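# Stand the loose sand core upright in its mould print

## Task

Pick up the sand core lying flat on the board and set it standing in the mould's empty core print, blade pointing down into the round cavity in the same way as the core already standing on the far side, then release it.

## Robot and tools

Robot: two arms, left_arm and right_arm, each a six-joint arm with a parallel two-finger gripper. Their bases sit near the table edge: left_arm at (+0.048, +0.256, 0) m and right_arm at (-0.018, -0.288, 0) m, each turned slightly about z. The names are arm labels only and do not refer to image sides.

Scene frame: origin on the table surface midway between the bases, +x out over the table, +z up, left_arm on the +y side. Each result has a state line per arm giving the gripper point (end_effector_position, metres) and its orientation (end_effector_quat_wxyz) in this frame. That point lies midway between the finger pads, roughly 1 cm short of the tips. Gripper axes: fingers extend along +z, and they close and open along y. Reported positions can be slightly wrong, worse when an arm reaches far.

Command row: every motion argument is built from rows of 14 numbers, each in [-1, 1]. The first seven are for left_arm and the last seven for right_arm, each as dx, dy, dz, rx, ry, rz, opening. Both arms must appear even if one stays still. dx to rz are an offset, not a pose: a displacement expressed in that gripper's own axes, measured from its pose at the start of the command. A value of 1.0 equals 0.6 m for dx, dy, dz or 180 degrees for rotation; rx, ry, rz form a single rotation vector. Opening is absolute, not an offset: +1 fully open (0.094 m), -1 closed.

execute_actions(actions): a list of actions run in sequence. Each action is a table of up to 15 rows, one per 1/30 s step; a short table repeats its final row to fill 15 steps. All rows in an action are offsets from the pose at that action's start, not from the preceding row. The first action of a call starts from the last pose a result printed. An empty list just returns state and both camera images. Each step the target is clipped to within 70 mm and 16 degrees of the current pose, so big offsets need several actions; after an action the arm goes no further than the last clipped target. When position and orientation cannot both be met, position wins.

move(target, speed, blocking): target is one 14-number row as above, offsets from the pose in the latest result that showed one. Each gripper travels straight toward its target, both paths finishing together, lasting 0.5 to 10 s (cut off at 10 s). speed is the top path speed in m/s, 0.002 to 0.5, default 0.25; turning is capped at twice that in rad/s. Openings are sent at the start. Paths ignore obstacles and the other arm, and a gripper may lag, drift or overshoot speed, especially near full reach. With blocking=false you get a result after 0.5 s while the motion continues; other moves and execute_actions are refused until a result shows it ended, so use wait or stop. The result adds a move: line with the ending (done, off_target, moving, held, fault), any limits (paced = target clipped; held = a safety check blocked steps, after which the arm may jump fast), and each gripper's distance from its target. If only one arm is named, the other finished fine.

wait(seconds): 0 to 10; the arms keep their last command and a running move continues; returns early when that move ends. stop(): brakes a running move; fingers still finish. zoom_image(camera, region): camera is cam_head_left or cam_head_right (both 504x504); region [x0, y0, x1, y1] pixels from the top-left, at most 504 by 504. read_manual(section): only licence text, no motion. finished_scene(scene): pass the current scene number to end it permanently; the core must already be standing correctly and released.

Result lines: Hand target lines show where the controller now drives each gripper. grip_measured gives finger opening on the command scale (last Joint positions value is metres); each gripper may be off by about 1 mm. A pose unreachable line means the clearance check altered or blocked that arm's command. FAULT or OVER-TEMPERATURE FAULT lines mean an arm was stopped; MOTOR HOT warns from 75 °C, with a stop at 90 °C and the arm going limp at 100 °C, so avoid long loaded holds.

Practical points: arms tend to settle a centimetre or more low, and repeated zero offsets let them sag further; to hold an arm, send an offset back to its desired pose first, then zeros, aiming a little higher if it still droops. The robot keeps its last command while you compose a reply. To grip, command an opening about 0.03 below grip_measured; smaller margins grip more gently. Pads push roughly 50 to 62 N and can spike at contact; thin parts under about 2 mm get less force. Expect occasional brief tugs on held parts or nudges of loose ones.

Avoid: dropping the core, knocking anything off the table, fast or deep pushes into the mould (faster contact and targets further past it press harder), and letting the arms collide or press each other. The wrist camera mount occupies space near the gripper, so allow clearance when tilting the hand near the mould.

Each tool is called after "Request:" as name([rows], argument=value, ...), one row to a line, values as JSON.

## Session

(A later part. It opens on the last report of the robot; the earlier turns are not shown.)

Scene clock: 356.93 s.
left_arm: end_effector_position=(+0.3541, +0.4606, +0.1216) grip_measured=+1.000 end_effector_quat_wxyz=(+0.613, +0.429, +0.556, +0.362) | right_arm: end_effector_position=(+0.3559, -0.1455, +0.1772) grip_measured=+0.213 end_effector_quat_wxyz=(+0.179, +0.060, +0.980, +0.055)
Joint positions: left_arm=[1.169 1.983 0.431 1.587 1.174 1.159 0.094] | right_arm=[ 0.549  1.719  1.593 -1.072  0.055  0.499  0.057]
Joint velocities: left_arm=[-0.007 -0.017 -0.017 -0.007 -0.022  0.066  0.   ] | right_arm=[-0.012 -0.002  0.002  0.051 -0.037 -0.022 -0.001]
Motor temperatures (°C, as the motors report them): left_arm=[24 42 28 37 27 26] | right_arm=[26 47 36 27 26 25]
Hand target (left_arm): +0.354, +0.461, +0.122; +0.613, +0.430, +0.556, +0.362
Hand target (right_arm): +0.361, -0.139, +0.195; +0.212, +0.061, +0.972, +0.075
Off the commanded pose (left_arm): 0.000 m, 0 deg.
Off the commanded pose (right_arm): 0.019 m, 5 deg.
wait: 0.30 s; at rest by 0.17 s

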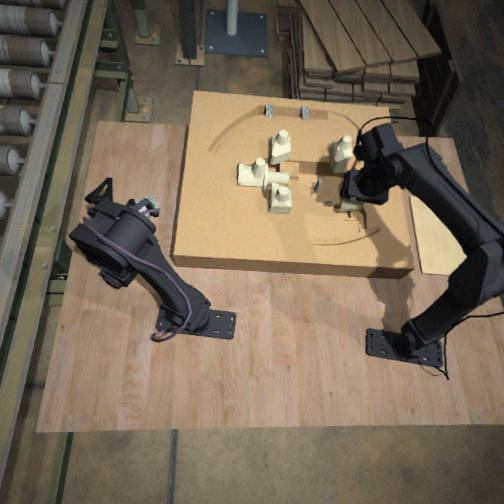

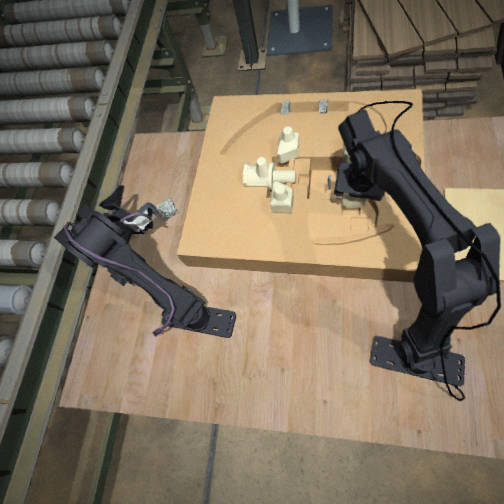

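Request:
execute_actions([
  [[0,0,0,0,0,0,1, -0.016,0.017,-0.0225,-0.012,-0.0208,0.002,0.17],[0,0,0,0,0,0,1, -0.0155,0.019,-0.021,-0.012,-0.0208,0.002,0.17],[0,0,0,0,0,0,1, -0.015,0.021,-0.0195,-0.012,-0.0208,0.002,0.17],[0,0,0,0,0,0,1, -0.0143,0.022,-0.018,-0.012,-0.0208,0.002,0.17],[0,0,0,0,0,0,1, -0.0136,0.023,-0.0165,-0.012,-0.0208,0.002,0.17],[0,0,0,0,0,0,1, -0.013,0.023,-0.015,-0.012,-0.0208,0.002,0.17],[0,0,0,0,0,0,1, -0.0123,0.023,-0.0135,-0.012,-0.0208,0.002,0.17],[0,0,0,0,0,0,1, -0.0116,0.023,-0.012,-0.012,-0.0208,0.002,0.17],[0,0,0,0,0,0,1, -0.011,0.023,-0.0105,-0.012,-0.0208,0.002,0.17],[0,0,0,0,0,0,1, -0.0102,0.023,-0.009,-0.012,-0.0208,0.002,0.17],[0,0,0,0,0,0,1, -0.0095,0.023,-0.0075,-0.012,-0.0208,0.002,0.17]],
])

Request:
wait(seconds=0.3)

Request:
zoom_image(camera="cam_head_right", region=[325, 185, 380, 240])

Request:
zoom_image(camera="cam_head_left", region=[320, 185, 375, 240])

Scene clock: 363.40 s.
left_arm: end_effector_position=(+0.3541, +0.4606, +0.1216) grip_measured=+1.000 end_effector_quat_wxyz=(+0.613, +0.429, +0.556, +0.362) | right_arm: end_effector_position=(+0.3525, -0.1382, +0.1698) grip_measured=+0.213 end_effector_quat_wxyz=(+0.175, +0.060, +0.981, +0.057)
Joint positions: left_arm=[1.169 1.983 0.431 1.587 1.174 1.159 0.094] | right_arm=[ 0.569  1.719  1.565 -1.05   0.055  0.519  0.057]
Joint velocities: left_arm=[-0.002 -0.012  0.012 -0.037 -0.007  0.037  0.   ] | right_arm=[-0.027  0.022 -0.046  0.007 -0.037  0.007 -0.   ]
Motor temperatures (°C, as the motors report them): left_arm=[24 42 28 37 27 26] | right_arm=[26 47 36 27 26 25]
Hand target (left_arm): +0.354, +0.461, +0.122; +0.613, +0.430, +0.556, +0.362
Hand target (right_arm): +0.360, -0.133, +0.186; +0.211, +0.062, +0.973, +0.073
Off the commanded pose (left_arm): 0.000 m, 0 deg.
Off the commanded pose (right_arm): 0.018 m, 5 deg.
joint sent to its limit (left arm) — the command would take joint 4 (wrist pitch) past its upper limit, so that joint was sent only as far as its limit.

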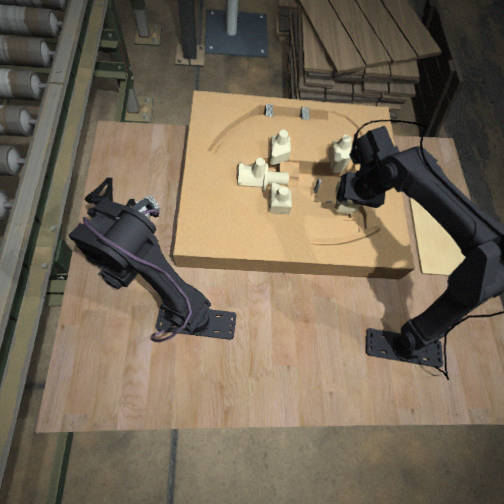

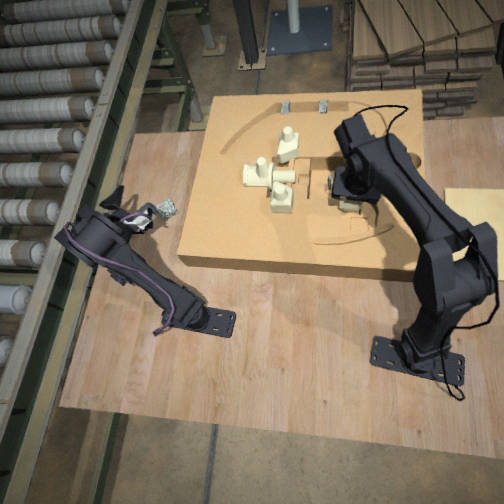

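Scene clock: 363.70 s.
left_arm: end_effector_position=(+0.3541, +0.4606, +0.1216) grip_measured=+1.000 end_effector_quat_wxyz=(+0.613, +0.429, +0.556, +0.362) | right_arm: end_effector_position=(+0.3532, -0.1379, +0.1697) grip_measured=+0.213 end_effector_quat_wxyz=(+0.177, +0.061, +0.981, +0.058)
Joint positions: left_arm=[1.169 1.983 0.431 1.587 1.174 1.159 0.094] | right_arm=[ 0.569  1.719  1.564 -1.045  0.055  0.521  0.057]
Joint velocities: left_arm=[-0.007 -0.017 -0.002 -0.007 -0.066 -0.037  0.   ] | right_arm=[-0.012 -0.017 -0.032  0.022 -0.051  0.007  0.   ]
Motor temperatures (°C, as the motors report them): left_arm=[24 42 28 37 27 26] | right_arm=[26 47 36 27 26 25]
Hand target (left_arm): +0.354, +0.461, +0.122; +0.613, +0.430, +0.556, +0.362
Hand target (right_arm): +0.360, -0.133, +0.186; +0.211, +0.063, +0.973, +0.073
Off the commanded pose (left_arm): 0.000 m, 0 deg.
Off the commanded pose (right_arm): 0.018 m, 4 deg.
wait: 0.30 s; at rest by 0.17 s

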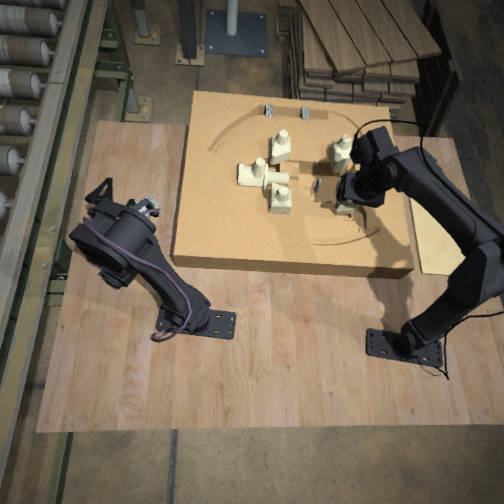

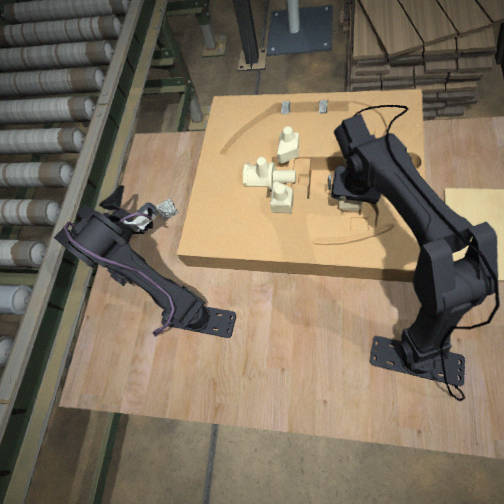

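Region (325, 185, 380, 240) of cam_head_right's 504x504 image, scaled by 9.164, with more detail than that image has.

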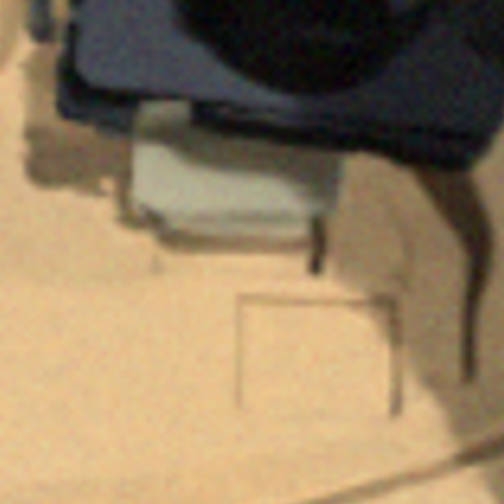

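Region (320, 185, 375, 240) of cam_head_left's 504x504 image, scaled by 9.164, with more detail than that image has.

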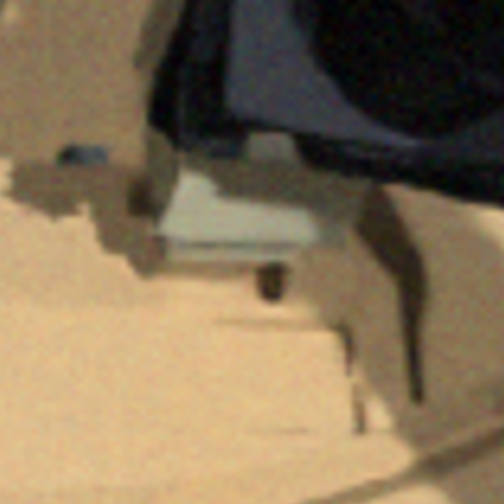

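Request:
execute_actions([
  [[0,0,0,0,0,0,1, -0.0193,0.0053,-0.019,-0.01,-0.0215,0.002,0.17],[0,0,0,0,0,0,1, -0.0188,0.0051,-0.0177,-0.01,-0.0215,0.002,0.17],[0,0,0,0,0,0,1, -0.0183,0.0049,-0.0164,-0.01,-0.0215,0.002,0.17],[0,0,0,0,0,0,1, -0.0178,0.0047,-0.015,-0.01,-0.0215,0.002,0.17],[0,0,0,0,0,0,1, -0.0173,0.0045,-0.0137,-0.01,-0.0215,0.002,0.17],[0,0,0,0,0,0,1, -0.0168,0.0043,-0.0124,-0.01,-0.0215,0.002,0.17],[0,0,0,0,0,0,1, -0.0163,0.0041,-0.011,-0.01,-0.0215,0.002,0.17],[0,0,0,0,0,0,1, -0.0158,0.0039,-0.0097,-0.01,-0.0215,0.002,0.17],[0,0,0,0,0,0,1, -0.0153,0.0037,-0.0084,-0.01,-0.0215,0.002,0.17],[0,0,0,0,0,0,1, -0.0148,0.0035,-0.007,-0.01,-0.0215,0.002,0.17],[0,0,0,0,0,0,1, -0.0143,0.0033,-0.0057,-0.01,-0.0215,0.002,0.17],[0,0,0,0,0,0,1, -0.0138,0.0031,-0.0044,-0.01,-0.0215,0.002,0.17],[0,0,0,0,0,0,1, -0.0133,0.0029,-0.003,-0.01,-0.0215,0.002,0.17],[0,0,0,0,0,0,1, -0.0129,0.0028,-0.0017,-0.01,-0.0215,0.002,0.17],[0,0,0,0,0,0,1, -0.0125,0.0027,-0.0005,-0.01,-0.0215,0.002,0.17]],
])

Request:
wait(seconds=0.4)

Request:
zoom_image(camera="cam_head_right", region=[325, 185, 380, 240])

Request:
zoom_image(camera="cam_head_left", region=[320, 185, 375, 240])

Scene clock: 372.07 s.
left_arm: end_effector_position=(+0.3541, +0.4606, +0.1216) grip_measured=+1.000 end_effector_quat_wxyz=(+0.613, +0.429, +0.556, +0.362) | right_arm: end_effector_position=(+0.3525, -0.1383, +0.1634) grip_measured=+0.213 end_effector_quat_wxyz=(+0.181, +0.061, +0.980, +0.060)
Joint positions: left_arm=[1.169 1.983 0.431 1.587 1.174 1.159 0.094] | right_arm=[ 0.569  1.706  1.521 -1.006  0.056  0.521  0.057]
Joint velocities: left_arm=[-0.017  0.017 -0.017 -0.037  0.022 -0.037  0.   ] | right_arm=[-0.012 -0.022 -0.085  0.139 -0.037 -0.022  0.   ]
Motor temperatures (°C, as the motors report them): left_arm=[24 42 28 37 27 26] | right_arm=[26 47 36 27 26 25]
Hand target (left_arm): +0.354, +0.461, +0.122; +0.613, +0.430, +0.556, +0.362
Hand target (right_arm): +0.360, -0.138, +0.173; +0.209, +0.064, +0.973, +0.072
Off the commanded pose (left_arm): 0.000 m, 0 deg.
Off the commanded pose (right_arm): 0.012 m, 4 deg.
joint sent to its limit (left arm) — the command would take joint 4 (wrist pitch) past its upper limit, so that joint was sent only as far as its limit.

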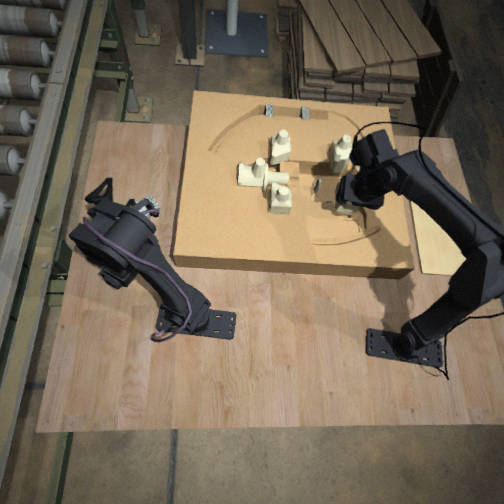

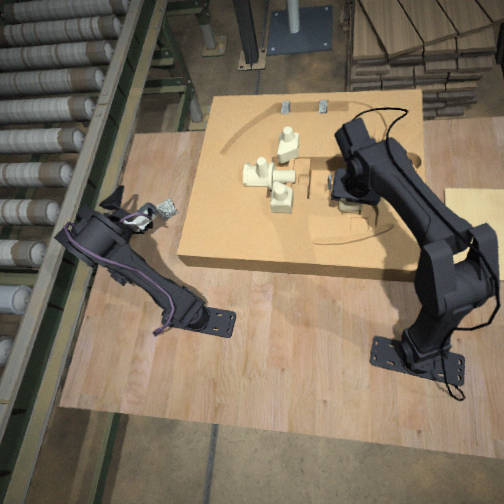

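Scene clock: 372.47 s.
left_arm: end_effector_position=(+0.3541, +0.4606, +0.1216) grip_measured=+1.000 end_effector_quat_wxyz=(+0.613, +0.429, +0.556, +0.362) | right_arm: end_effector_position=(+0.3545, -0.1375, +0.1617) grip_measured=+0.213 end_effector_quat_wxyz=(+0.185, +0.061, +0.979, +0.062)
Joint positions: left_arm=[1.169 1.983 0.431 1.587 1.174 1.159 0.094] | right_arm=[ 0.569  1.705  1.509 -0.985  0.056  0.521  0.057]
Joint velocities: left_arm=[-0.007 -0.017 -0.002 -0.037  0.037 -0.037  0.   ] | right_arm=[-0.017 -0.007  0.002 -0.037 -0.007  0.007 -0.001]
Motor temperatures (°C, as the motors report them): left_arm=[24 42 28 37 27 26] | right_arm=[26 47 36 27 26 25]
Hand target (left_arm): +0.354, +0.461, +0.122; +0.613, +0.430, +0.556, +0.362
Hand target (right_arm): +0.360, -0.138, +0.173; +0.209, +0.064, +0.973, +0.072
Off the commanded pose (left_arm): 0.000 m, 0 deg.
Off the commanded pose (right_arm): 0.012 m, 3 deg.
wait: 0.40 s; at rest by 0.33 s

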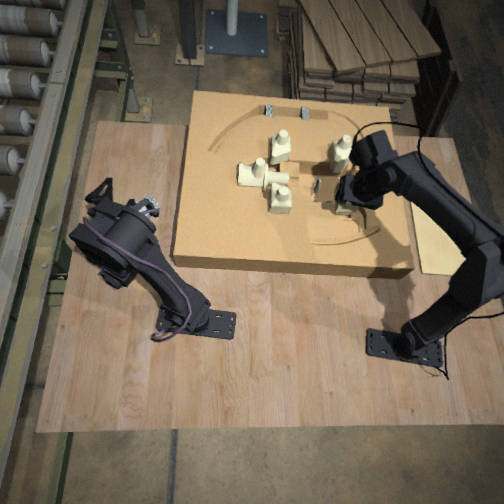

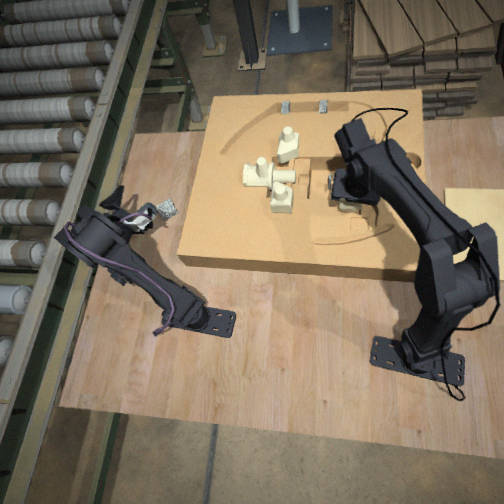

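Region (325, 185, 380, 240) of cam_head_right's 504x504 image, scaled by 9.164, with more detail than that image has.

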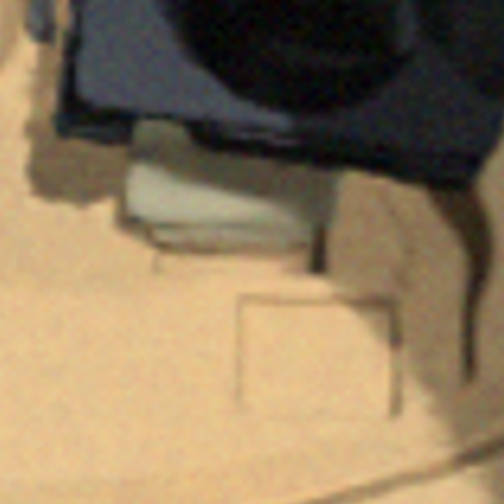

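Region (320, 185, 375, 240) of cam_head_left's 504x504 image, scaled by 9.164, with more detail than that image has.

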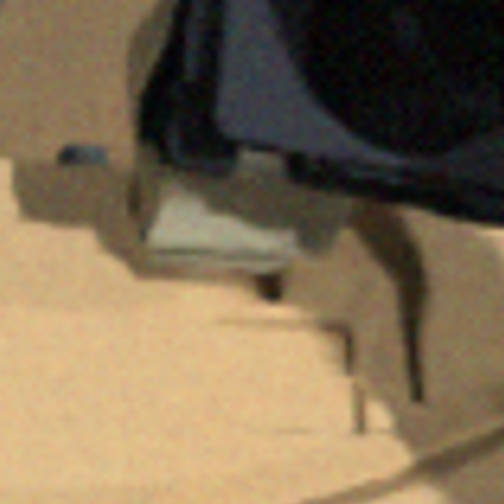

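Request:
execute_actions(actions=[])

Scene clock: 376.17 s.
left_arm: end_effector_position=(+0.3541, +0.4606, +0.1216) grip_measured=+1.000 end_effector_quat_wxyz=(+0.613, +0.429, +0.556, +0.362) | right_arm: end_effector_position=(+0.3545, -0.1375, +0.1617) grip_measured=+0.213 end_effector_quat_wxyz=(+0.185, +0.061, +0.979, +0.062)
Joint positions: left_arm=[1.169 1.983 0.431 1.587 1.174 1.159 0.094] | right_arm=[ 0.569  1.705  1.509 -0.985  0.056  0.521  0.057]
Joint velocities: left_arm=[ 0.012  0.002  0.022 -0.022 -0.022  0.037  0.   ] | right_arm=[ 0.007  0.012 -0.017 -0.037  0.051 -0.007  0.001]
Motor temperatures (°C, as the motors report them): left_arm=[24 42 28 37 27 26] | right_arm=[26 47 36 28 26 25]
Hand target (left_arm): +0.354, +0.461, +0.122; +0.613, +0.430, +0.556, +0.362
Hand target (right_arm): +0.360, -0.138, +0.173; +0.209, +0.064, +0.973, +0.072
Off the commanded pose (left_arm): 0.000 m, 0 deg.
Off the commanded pose (right_arm): 0.012 m, 3 deg.

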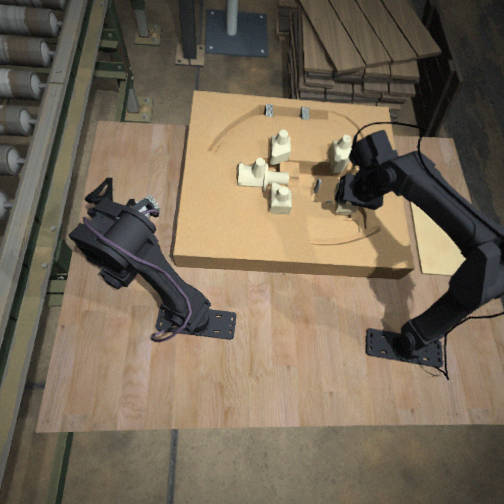

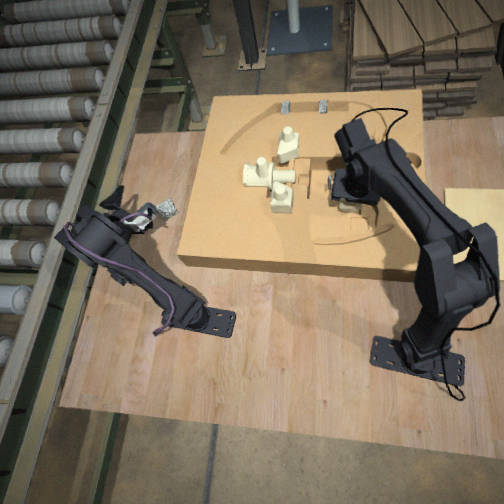

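Request:
execute_actions([
  [[0,0,0,0,0,0,1,-0.0150,0.0024,-0.0131,-0.007,-0.0154,0.0023,0.17],[0,0,0,0,0,0,1,-0.0146,0.0019,-0.0120,-0.007,-0.0154,0.0023,0.17],[0,0,0,0,0,0,1,-0.0142,0.0013,-0.0110,-0.007,-0.0154,0.0023,0.17],[0,0,0,0,0,0,1,-0.0138,0.0008,-0.0099,-0.007,-0.0154,0.0023,0.17],[0,0,0,0,0,0,1,-0.0135,0.0002,-0.0088,-0.007,-0.0154,0.0023,0.17],[0,0,0,0,0,0,1,-0.0131,-0.0003,-0.0077,-0.007,-0.0154,0.0023,0.17],[0,0,0,0,0,0,1,-0.0127,-0.0008,-0.0066,-0.007,-0.0154,0.0023,0.17],[0,0,0,0,0,0,1,-0.0123,-0.0014,-0.0056,-0.007,-0.0154,0.0023,0.17],[0,0,0,0,0,0,1,-0.0120,-0.0019,-0.0045,-0.007,-0.0154,0.0023,0.17],[0,0,0,0,0,0,1,-0.0116,-0.0025,-0.0034,-0.007,-0.0154,0.0023,0.17],[0,0,0,0,0,0,1,-0.0112,-0.0030,-0.0024,-0.007,-0.0154,0.0023,0.17],[0,0,0,0,0,0,1,-0.0108,-0.0035,-0.0013,-0.007,-0.0154,0.0023,0.17],[0,0,0,0,0,0,1,-0.0105,-0.0041,-0.0002,-0.007,-0.0154,0.0023,0.17],[0,0,0,0,0,0,1,-0.0101,-0.0046,0.0008,-0.007,-0.0154,0.0023,0.17]],
])

Request:
zoom_image(camera="cam_head_right", region=[325, 185, 380, 240])

Request:
zoom_image(camera="cam_head_left", region=[320, 185, 375, 240])

Scene clock: 383.83 s.
left_arm: end_effector_position=(+0.3541, +0.4606, +0.1216) grip_measured=+1.000 end_effector_quat_wxyz=(+0.613, +0.429, +0.556, +0.362) | right_arm: end_effector_position=(+0.3554, -0.1394, +0.1514) grip_measured=+0.213 end_effector_quat_wxyz=(+0.185, +0.064, +0.979, +0.061)
Joint positions: left_arm=[1.169 1.983 0.431 1.587 1.174 1.159 0.094] | right_arm=[ 0.564  1.705  1.468 -0.945  0.056  0.52   0.057]
Joint velocities: left_arm=[ 0.002 -0.017 -0.007 -0.037  0.022  0.007  0.   ] | right_arm=[-0.012 -0.012 -0.076  0.095  0.007  0.037 -0.   ]
Motor temperatures (°C, as the motors report them): left_arm=[24 42 28 37 27 26] | right_arm=[26 47 36 28 26 25]
Hand target (left_arm): +0.354, +0.461, +0.122; +0.613, +0.430, +0.556, +0.362
Hand target (right_arm): +0.360, -0.141, +0.163; +0.209, +0.065, +0.973, +0.071
Off the commanded pose (left_arm): 0.000 m, 0 deg.
Off the commanded pose (right_arm): 0.013 m, 3 deg.
joint sent to its limit (left arm) — the command would take joint 4 (wrist pitch) past its upper limit, so that joint was sent only as far as its limit.

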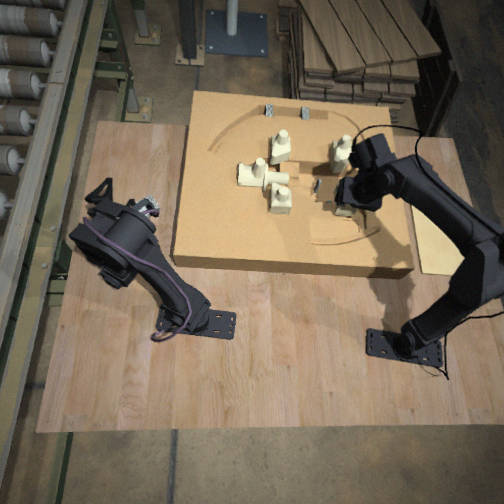

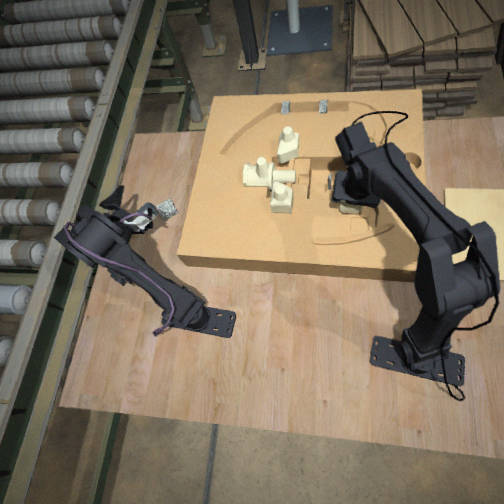

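Region (325, 185, 380, 240) of cam_head_right's 504x504 image, scaled by 9.164, with more detail than that image has.

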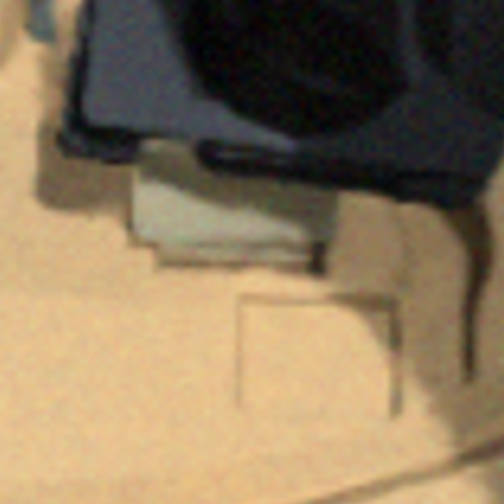

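Region (320, 185, 375, 240) of cam_head_left's 504x504 image, scaled by 9.164, with more detail than that image has.

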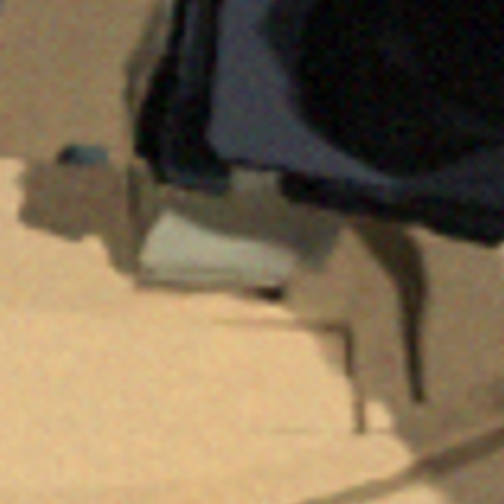

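Request:
execute_actions([
  [[0,0,0,0,0,0,1,-0.0140,0.0006,-0.0143,-0.0073,-0.0153,0.0011,0.17],[0,0,0,0,0,0,1,-0.0136,0.0004,-0.0133,-0.0073,-0.0153,0.0011,0.17],[0,0,0,0,0,0,1,-0.0132,0.0001,-0.0123,-0.0073,-0.0153,0.0011,0.17],[0,0,0,0,0,0,1,-0.0129,-0.0002,-0.0114,-0.0073,-0.0153,0.0011,0.17],[0,0,0,0,0,0,1,-0.0125,-0.0005,-0.0104,-0.0073,-0.0153,0.0011,0.17],[0,0,0,0,0,0,1,-0.0121,-0.0007,-0.0094,-0.0073,-0.0153,0.0011,0.17],[0,0,0,0,0,0,1,-0.0118,-0.0010,-0.0084,-0.0073,-0.0153,0.0011,0.17],[0,0,0,0,0,0,1,-0.0114,-0.0013,-0.0074,-0.0073,-0.0153,0.0011,0.17],[0,0,0,0,0,0,1,-0.0110,-0.0015,-0.0064,-0.0073,-0.0153,0.0011,0.17],[0,0,0,0,0,0,1,-0.0107,-0.0018,-0.0055,-0.0073,-0.0153,0.0011,0.17],[0,0,0,0,0,0,1,-0.0103,-0.0021,-0.0045,-0.0073,-0.0153,0.0011,0.17],[0,0,0,0,0,0,1,-0.0099,-0.0024,-0.0035,-0.0073,-0.0153,0.0011,0.17],[0,0,0,0,0,0,1,-0.0096,-0.0026,-0.0025,-0.0073,-0.0153,0.0011,0.17],[0,0,0,0,0,0,1,-0.0092,-0.0029,-0.0016,-0.0073,-0.0153,0.0011,0.17]],
])

Request:
wait(seconds=0.5)

Request:
zoom_image(camera="cam_head_right", region=[325, 185, 380, 240])

Request:
zoom_image(camera="cam_head_left", region=[320, 185, 375, 240])

Scene clock: 390.07 s.
left_arm: end_effector_position=(+0.3541, +0.4606, +0.1216) grip_measured=+1.000 end_effector_quat_wxyz=(+0.613, +0.429, +0.556, +0.362) | right_arm: end_effector_position=(+0.3562, -0.1396, +0.1424) grip_measured=+0.213 end_effector_quat_wxyz=(+0.187, +0.063, +0.978, +0.062)
Joint positions: left_arm=[1.169 1.983 0.431 1.587 1.174 1.159 0.094] | right_arm=[ 0.563  1.705  1.431 -0.905  0.056  0.517  0.057]
Joint velocities: left_arm=[ 0.002  0.002  0.002  0.022 -0.051 -0.007  0.   ] | right_arm=[-0.032  0.002 -0.042  0.037  0.066  0.051  0.001]
Motor temperatures (°C, as the motors report them): left_arm=[24 42 28 37 27 26] | right_arm=[26 47 36 28 26 25]
Hand target (left_arm): +0.354, +0.461, +0.122; +0.613, +0.430, +0.556, +0.362
Hand target (right_arm): +0.360, -0.142, +0.154; +0.209, +0.065, +0.973, +0.071
Off the commanded pose (left_arm): 0.000 m, 0 deg.
Off the commanded pose (right_arm): 0.012 m, 3 deg.
joint sent to its limit (left arm) — the command would take joint 4 (wrist pitch) past its upper limit, so that joint was sent only as far as its limit.

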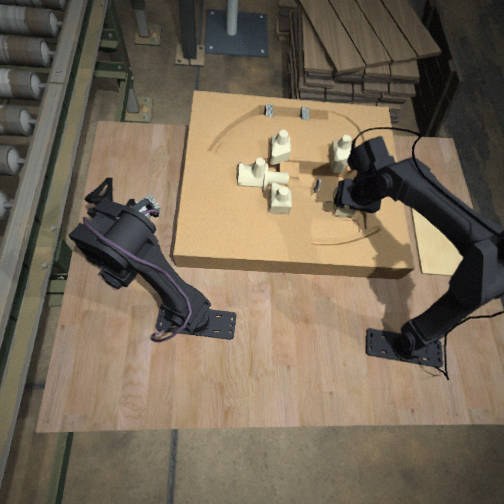

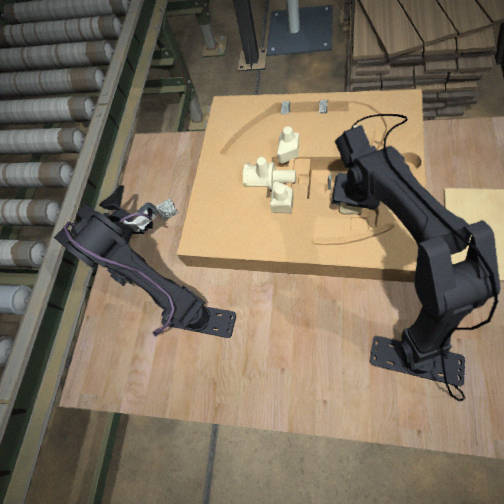

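Scene clock: 390.57 s.
left_arm: end_effector_position=(+0.3541, +0.4606, +0.1216) grip_measured=+1.000 end_effector_quat_wxyz=(+0.613, +0.429, +0.556, +0.362) | right_arm: end_effector_position=(+0.3564, -0.1400, +0.1415) grip_measured=+0.213 end_effector_quat_wxyz=(+0.187, +0.063, +0.978, +0.062)
Joint positions: left_arm=[1.169 1.983 0.431 1.587 1.174 1.159 0.094] | right_arm=[ 0.561  1.705  1.427 -0.9    0.056  0.517  0.057]
Joint velocities: left_arm=[-0.022  0.002 -0.002  0.066  0.037 -0.037  0.   ] | right_arm=[ 0.007  0.007 -0.002 -0.007  0.051  0.051 -0.002]
Motor temperatures (°C, as the motors report them): left_arm=[24 42 28 37 27 26] | right_arm=[26 47 36 28 26 25]
Hand target (left_arm): +0.354, +0.461, +0.122; +0.613, +0.430, +0.556, +0.362
Hand target (right_arm): +0.360, -0.142, +0.154; +0.209, +0.065, +0.973, +0.071
Off the commanded pose (left_arm): 0.000 m, 0 deg.
Off the commanded pose (right_arm): 0.013 m, 3 deg.
wait: 0.50 s; at rest by 0.17 s

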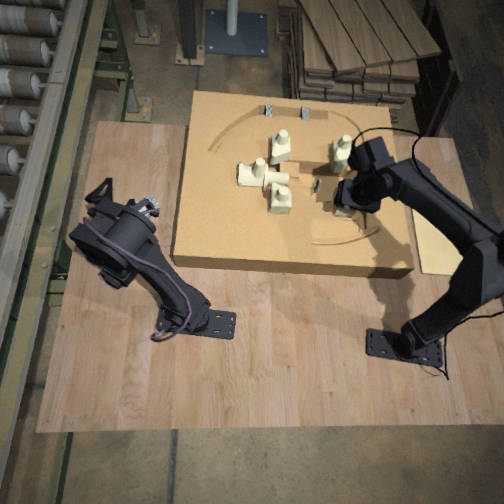

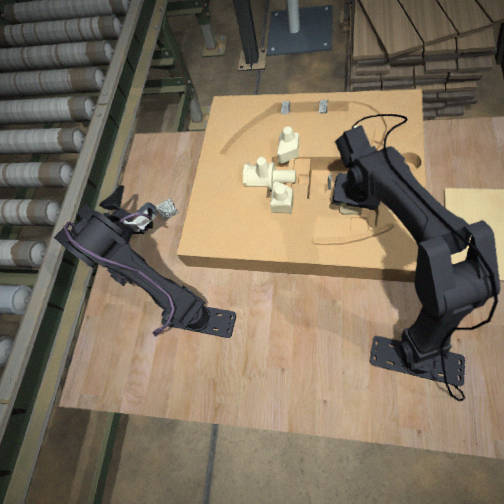

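Region (325, 185, 380, 240) of cam_head_right's 504x504 image, scaled by 9.164, with more detail than that image has.

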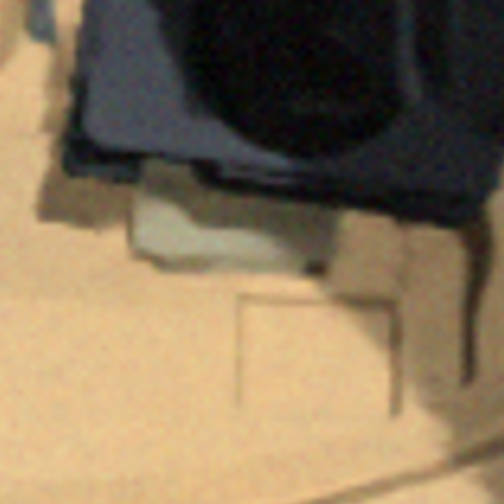

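Region (320, 185, 375, 240) of cam_head_left's 504x504 image, scaled by 9.164, with more detail than that image has.

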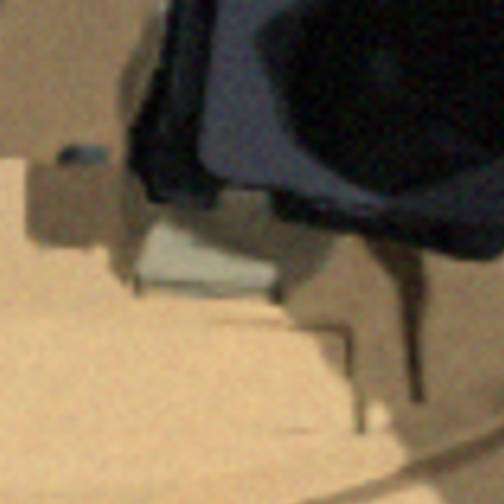

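Request:
execute_actions([
  [[0,0,0,0,0,0,1,-0.0131,0.0002,-0.0165,-0.0066,-0.0142,0.002,0.17],[0,0,0,0,0,0,1,-0.0127,0.0,-0.0156,-0.0066,-0.0142,0.002,0.17],[0,0,0,0,0,0,1,-0.0124,-0.0001,-0.0147,-0.0066,-0.0142,0.002,0.17],[0,0,0,0,0,0,1,-0.0121,-0.0002,-0.0139,-0.0066,-0.0142,0.002,0.17],[0,0,0,0,0,0,1,-0.0117,-0.0004,-0.0130,-0.0066,-0.0142,0.002,0.17],[0,0,0,0,0,0,1,-0.0114,-0.0005,-0.0121,-0.0066,-0.0142,0.002,0.17],[0,0,0,0,0,0,1,-0.0110,-0.0006,-0.0112,-0.0066,-0.0142,0.002,0.17],[0,0,0,0,0,0,1,-0.0107,-0.0008,-0.0103,-0.0066,-0.0142,0.002,0.17],[0,0,0,0,0,0,1,-0.0104,-0.0009,-0.0094,-0.0066,-0.0142,0.002,0.17],[0,0,0,0,0,0,1,-0.0100,-0.0010,-0.0085,-0.0066,-0.0142,0.002,0.17],[0,0,0,0,0,0,1,-0.0097,-0.0012,-0.0077,-0.0066,-0.0142,0.002,0.17],[0,0,0,0,0,0,1,-0.0094,-0.0013,-0.0068,-0.0066,-0.0142,0.002,0.17],[0,0,0,0,0,0,1,-0.0090,-0.0015,-0.0059,-0.0066,-0.0142,0.002,0.17],[0,0,0,0,0,0,1,-0.0087,-0.0016,-0.0050,-0.0066,-0.0142,0.002,0.17]],
])

Request:
wait(seconds=0.4)

Request:
zoom_image(camera="cam_head_right", region=[325, 185, 380, 240])

Request:
zoom_image(camera="cam_head_left", region=[320, 185, 375, 240])

Scene clock: 394.50 s.
left_arm: end_effector_position=(+0.3541, +0.4606, +0.1216) grip_measured=+1.000 end_effector_quat_wxyz=(+0.613, +0.429, +0.556, +0.362) | right_arm: end_effector_position=(+0.3567, -0.1402, +0.1351) grip_measured=+0.213 end_effector_quat_wxyz=(+0.188, +0.064, +0.978, +0.061)
Joint positions: left_arm=[1.169 1.983 0.431 1.587 1.174 1.159 0.094] | right_arm=[ 0.561  1.705  1.401 -0.872  0.057  0.517  0.057]
Joint velocities: left_arm=[-0.002 -0.002 -0.017 -0.051 -0.051  0.007  0.   ] | right_arm=[ 0.017  0.002 -0.061  0.037 -0.051  0.051  0.001]
Motor temperatures (°C, as the motors report them): left_arm=[24 42 28 37 27 26] | right_arm=[26 47 36 28 26 25]
Hand target (left_arm): +0.354, +0.461, +0.122; +0.613, +0.430, +0.556, +0.362
Hand target (right_arm): +0.360, -0.142, +0.146; +0.209, +0.066, +0.973, +0.071
Off the commanded pose (left_arm): 0.000 m, 0 deg.
Off the commanded pose (right_arm): 0.012 m, 3 deg.
joint sent to its limit (left arm) — the command would take joint 4 (wrist pitch) past its upper limit, so that joint was sent only as far as its limit.

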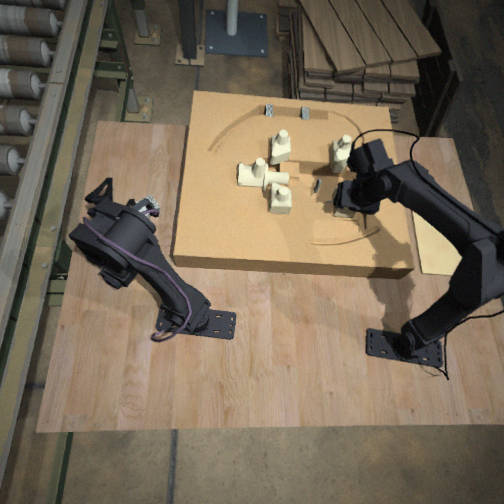

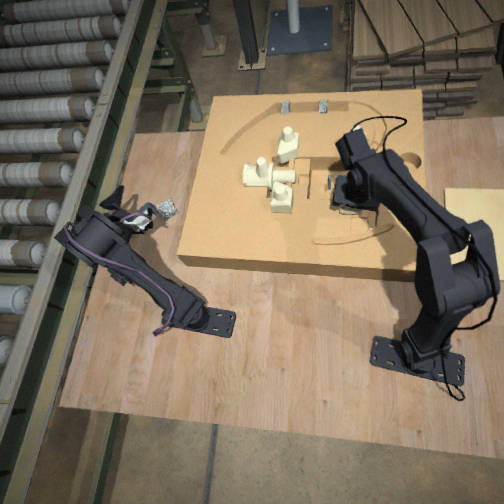

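Scene clock: 394.90 s.
left_arm: end_effector_position=(+0.3541, +0.4606, +0.1216) grip_measured=+1.000 end_effector_quat_wxyz=(+0.613, +0.429, +0.556, +0.362) | right_arm: end_effector_position=(+0.3569, -0.1403, +0.1345) grip_measured=+0.213 end_effector_quat_wxyz=(+0.189, +0.064, +0.978, +0.061)
Joint positions: left_arm=[1.169 1.983 0.431 1.587 1.174 1.159 0.094] | right_arm=[ 0.561  1.705  1.398 -0.868  0.058  0.517  0.057]
Joint velocities: left_arm=[ 0.012  0.007 -0.012 -0.007 -0.022 -0.022  0.   ] | right_arm=[ 0.002  0.002  0.002 -0.022 -0.081 -0.066 -0.   ]
Motor temperatures (°C, as the motors report them): left_arm=[24 42 28 37 27 26] | right_arm=[26 47 36 28 26 25]
Hand target (left_arm): +0.354, +0.461, +0.122; +0.613, +0.430, +0.556, +0.362
Hand target (right_arm): +0.360, -0.142, +0.146; +0.209, +0.066, +0.973, +0.071
Off the commanded pose (left_arm): 0.000 m, 0 deg.
Off the commanded pose (right_arm): 0.012 m, 3 deg.
wait: 0.40 s; at rest by 0.17 s

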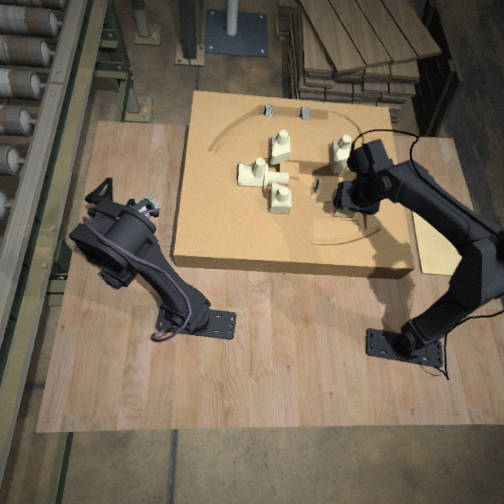

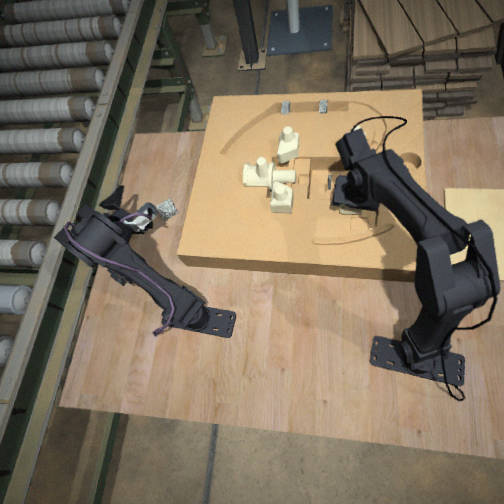

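Region (325, 185, 380, 240) of cam_head_right's 504x504 image, scaled by 9.164, with more detail than that image has.

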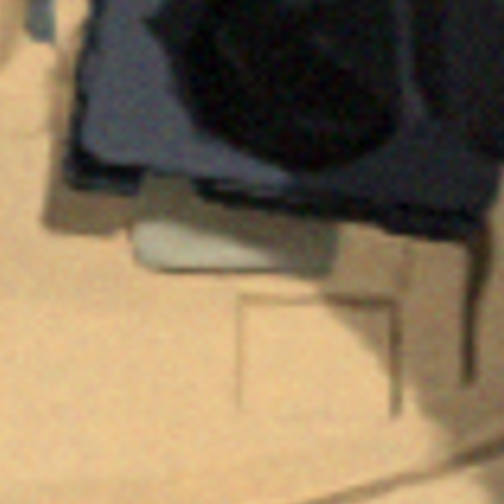

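Region (320, 185, 375, 240) of cam_head_left's 504x504 image, scaled by 9.164, with more detail than that image has.

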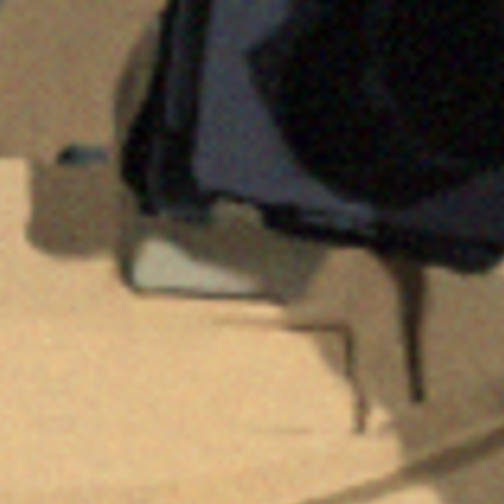

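Request:
execute_actions([
  [[0,0,0,0,0,0,1,-0.0118,0.0004,-0.0153,-0.007,-0.013,0.002,0.17],[0,0,0,0,0,0,1,-0.0116,0.0003,-0.0147,-0.007,-0.013,0.002,0.17],[0,0,0,0,0,0,1,-0.0113,0.0002,-0.0140,-0.007,-0.013,0.002,0.17],[0,0,0,0,0,0,1,-0.0111,0.0001,-0.0134,-0.007,-0.013,0.002,0.17],[0,0,0,0,0,0,1,-0.0108,0.0,-0.0127,-0.007,-0.013,0.002,0.17],[0,0,0,0,0,0,1,-0.0106,-0.0001,-0.0121,-0.007,-0.013,0.002,0.17],[0,0,0,0,0,0,1,-0.0103,-0.0002,-0.0114,-0.007,-0.013,0.002,0.17],[0,0,0,0,0,0,1,-0.0100,-0.0004,-0.0107,-0.007,-0.013,0.002,0.17],[0,0,0,0,0,0,1,-0.0098,-0.0005,-0.0101,-0.007,-0.013,0.002,0.17],[0,0,0,0,0,0,1,-0.0095,-0.0006,-0.0094,-0.007,-0.013,0.002,0.17],[0,0,0,0,0,0,1,-0.0093,-0.0007,-0.0088,-0.007,-0.013,0.002,0.17],[0,0,0,0,0,0,1,-0.0090,-0.0008,-0.0081,-0.007,-0.013,0.002,0.17],[0,0,0,0,0,0,1,-0.0088,-0.0009,-0.0075,-0.007,-0.013,0.002,0.17],[0,0,0,0,0,0,1,-0.0085,-0.0010,-0.0068,-0.007,-0.013,0.002,0.17]],
])

Request:
wait(seconds=0.4)

Request:
zoom_image(camera="cam_head_right", region=[325, 185, 380, 240])

Request:
zoom_image(camera="cam_head_left", region=[320, 185, 375, 240])

Scene clock: 400.03 s.
left_arm: end_effector_position=(+0.3541, +0.4606, +0.1216) grip_measured=+1.000 end_effector_quat_wxyz=(+0.613, +0.429, +0.556, +0.362) | right_arm: end_effector_position=(+0.3571, -0.1408, +0.1312) grip_measured=+0.213 end_effector_quat_wxyz=(+0.191, +0.064, +0.978, +0.062)
Joint positions: left_arm=[1.169 1.983 0.431 1.587 1.174 1.159 0.094] | right_arm=[ 0.56   1.702  1.381 -0.85   0.059  0.517  0.057]
Joint velocities: left_arm=[ 0.022  0.012  0.007 -0.022 -0.022  0.007  0.   ] | right_arm=[ 0.002 -0.012 -0.017  0.007  0.007 -0.007 -0.001]
Motor temperatures (°C, as the motors report them): left_arm=[24 42 28 37 27 26] | right_arm=[26 47 36 28 26 25]
Hand target (left_arm): +0.354, +0.461, +0.122; +0.613, +0.430, +0.556, +0.362
Hand target (right_arm): +0.360, -0.142, +0.140; +0.209, +0.066, +0.973, +0.071
Off the commanded pose (left_arm): 0.000 m, 0 deg.
Off the commanded pose (right_arm): 0.009 m, 2 deg.
joint sent to its limit (left arm) — the command would take joint 4 (wrist pitch) past its upper limit, so that joint was sent only as far as its limit.

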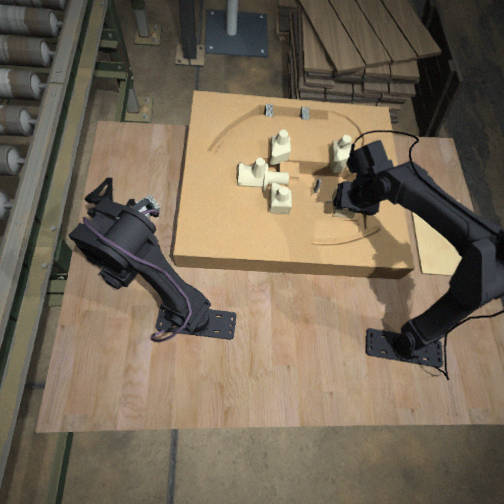

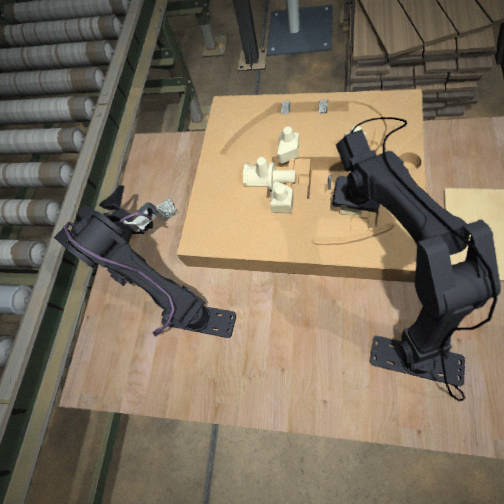

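Scene clock: 400.43 s.
left_arm: end_effector_position=(+0.3541, +0.4606, +0.1216) grip_measured=+1.000 end_effector_quat_wxyz=(+0.613, +0.429, +0.556, +0.362) | right_arm: end_effector_position=(+0.3570, -0.1408, +0.1312) grip_measured=+0.213 end_effector_quat_wxyz=(+0.191, +0.064, +0.978, +0.062)
Joint positions: left_arm=[1.169 1.983 0.431 1.587 1.174 1.159 0.094] | right_arm=[ 0.56   1.702  1.38  -0.849  0.059  0.517  0.057]
Joint velocities: left_arm=[-0.022 -0.027 -0.002 -0.007 -0.037 -0.051  0.   ] | right_arm=[-0.017 -0.012 -0.002 -0.007 -0.022 -0.022  0.001]
Motor temperatures (°C, as the motors report them): left_arm=[24 42 28 37 27 26] | right_arm=[26 47 36 28 26 25]
Hand target (left_arm): +0.354, +0.461, +0.122; +0.613, +0.430, +0.556, +0.362
Hand target (right_arm): +0.360, -0.142, +0.140; +0.209, +0.066, +0.973, +0.071
Off the commanded pose (left_arm): 0.000 m, 0 deg.
Off the commanded pose (right_arm): 0.009 m, 2 deg.
wait: 0.40 s; at rest by 0.17 s

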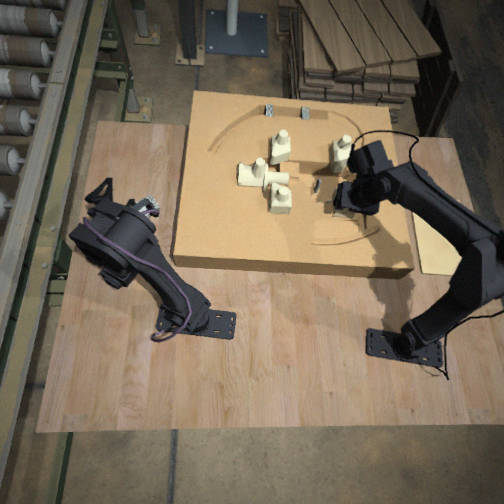

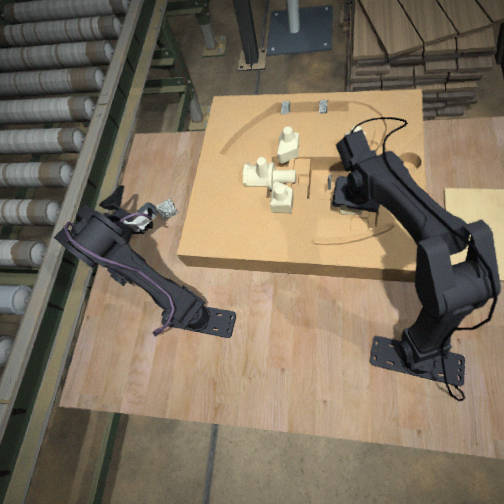

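Region (325, 185, 380, 240) of cam_head_right's 504x504 image, scaled by 9.164, with more detail than that image has.

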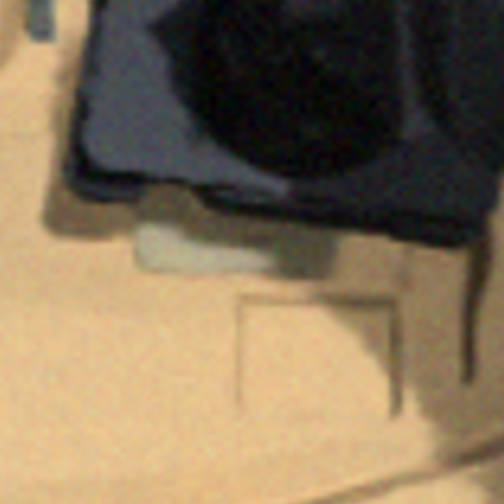

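Region (320, 185, 375, 240) of cam_head_left's 504x504 image, scaled by 9.164, with more detail than that image has.

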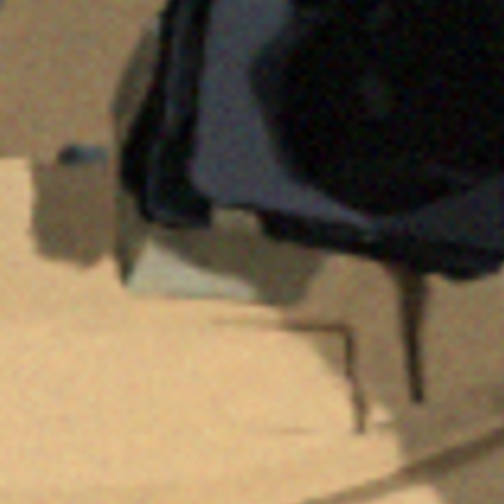

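Request:
execute_actions([
  [[0,0,0,0,0,0,1,-0.0104,0.0007,-0.0122,-0.0065,-0.0118,0.002,0.18],[0,0,0,0,0,0,1,-0.0104,0.0007,-0.0122,-0.0065,-0.0118,0.002,0.19],[0,0,0,0,0,0,1,-0.0104,0.0007,-0.0122,-0.0065,-0.0118,0.002,0.20],[0,0,0,0,0,0,1,-0.0104,0.0007,-0.0122,-0.0065,-0.0118,0.002,0.205],[0,0,0,0,0,0,1,-0.0104,0.0007,-0.0122,-0.0065,-0.0118,0.002,0.21],[0,0,0,0,0,0,1,-0.0104,0.0007,-0.0122,-0.0065,-0.0118,0.002,0.215],[0,0,0,0,0,0,1,-0.0104,0.0007,-0.0122,-0.0065,-0.0118,0.002,0.22],[0,0,0,0,0,0,1,-0.0104,0.0007,-0.0122,-0.0065,-0.0118,0.002,0.23],[0,0,0,0,0,0,1,-0.0104,0.0007,-0.0122,-0.0065,-0.0118,0.002,0.24],[0,0,0,0,0,0,1,-0.0104,0.0007,-0.0122,-0.0065,-0.0118,0.002,0.26],[0,0,0,0,0,0,1,-0.0104,0.0007,-0.0122,-0.0065,-0.0118,0.002,0.29],[0,0,0,0,0,0,1,-0.0104,0.0007,-0.0122,-0.0065,-0.0118,0.002,0.33],[0,0,0,0,0,0,1,-0.0104,0.0007,-0.0122,-0.0065,-0.0118,0.002,0.38],[0,0,0,0,0,0,1,-0.0104,0.0007,-0.0122,-0.0065,-0.0118,0.002,0.44],[0,0,0,0,0,0,1,-0.0104,0.0007,-0.0122,-0.0065,-0.0118,0.002,0.5]],
  [[0,0,0,0,0,0,1,-0.0104,0.0007,-0.0122,-0.0065,-0.0118,0.002,0.56],[0,0,0,0,0,0,1,-0.0104,0.0007,-0.0122,-0.0065,-0.0118,0.002,0.62],[0,0,0,0,0,0,1,-0.0104,0.0007,-0.0122,-0.0065,-0.0118,0.002,0.68],[0,0,0,0,0,0,1,-0.0104,0.0007,-0.0122,-0.0065,-0.0118,0.002,0.74],[0,0,0,0,0,0,1,-0.0104,0.0007,-0.0122,-0.0065,-0.0118,0.002,0.8]],
])

Request:
zoom_image(camera="cam_head_left", region=[310, 160, 390, 240])

Scene clock: 405.33 s.
left_arm: end_effector_position=(+0.3541, +0.4606, +0.1216) grip_measured=+1.000 end_effector_quat_wxyz=(+0.613, +0.429, +0.556, +0.362) | right_arm: end_effector_position=(+0.3599, -0.1399, +0.1362) grip_measured=+0.799 end_effector_quat_wxyz=(+0.201, +0.065, +0.975, +0.067)
Joint positions: left_arm=[1.169 1.983 0.431 1.587 1.174 1.159 0.094] | right_arm=[ 0.56   1.692  1.38  -0.835  0.059  0.517  0.084]
Joint velocities: left_arm=[-0.017 -0.017  0.002 -0.037 -0.007  0.007  0.   ] | right_arm=[ 0.012  0.012 -0.027  0.007 -0.066 -0.037 -0.002]
Motor temperatures (°C, as the motors report them): left_arm=[24 42 28 37 27 26] | right_arm=[26 47 36 28 26 25]
Hand target (left_arm): +0.354, +0.461, +0.122; +0.613, +0.430, +0.556, +0.362
Hand target (right_arm): +0.361, -0.142, +0.141; +0.212, +0.067, +0.972, +0.072
Off the commanded pose (left_arm): 0.000 m, 0 deg.
Off the commanded pose (right_arm): 0.005 m, 1 deg.
joint sent to its limit (left arm) — the command would take joint 4 (wrist pitch) past its upper limit, so that joint was sent only as far as its limit.

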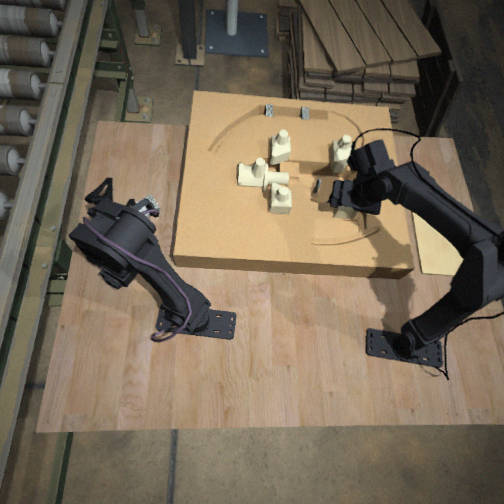

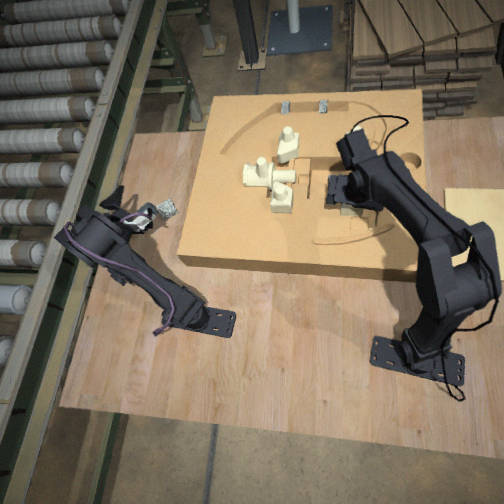

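Region (310, 160, 390, 240) of cam_head_left's 504x504 image, scaled by 6.300, with more detail than that image has.

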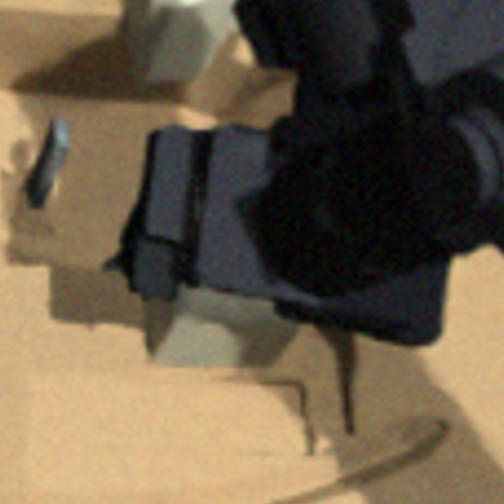

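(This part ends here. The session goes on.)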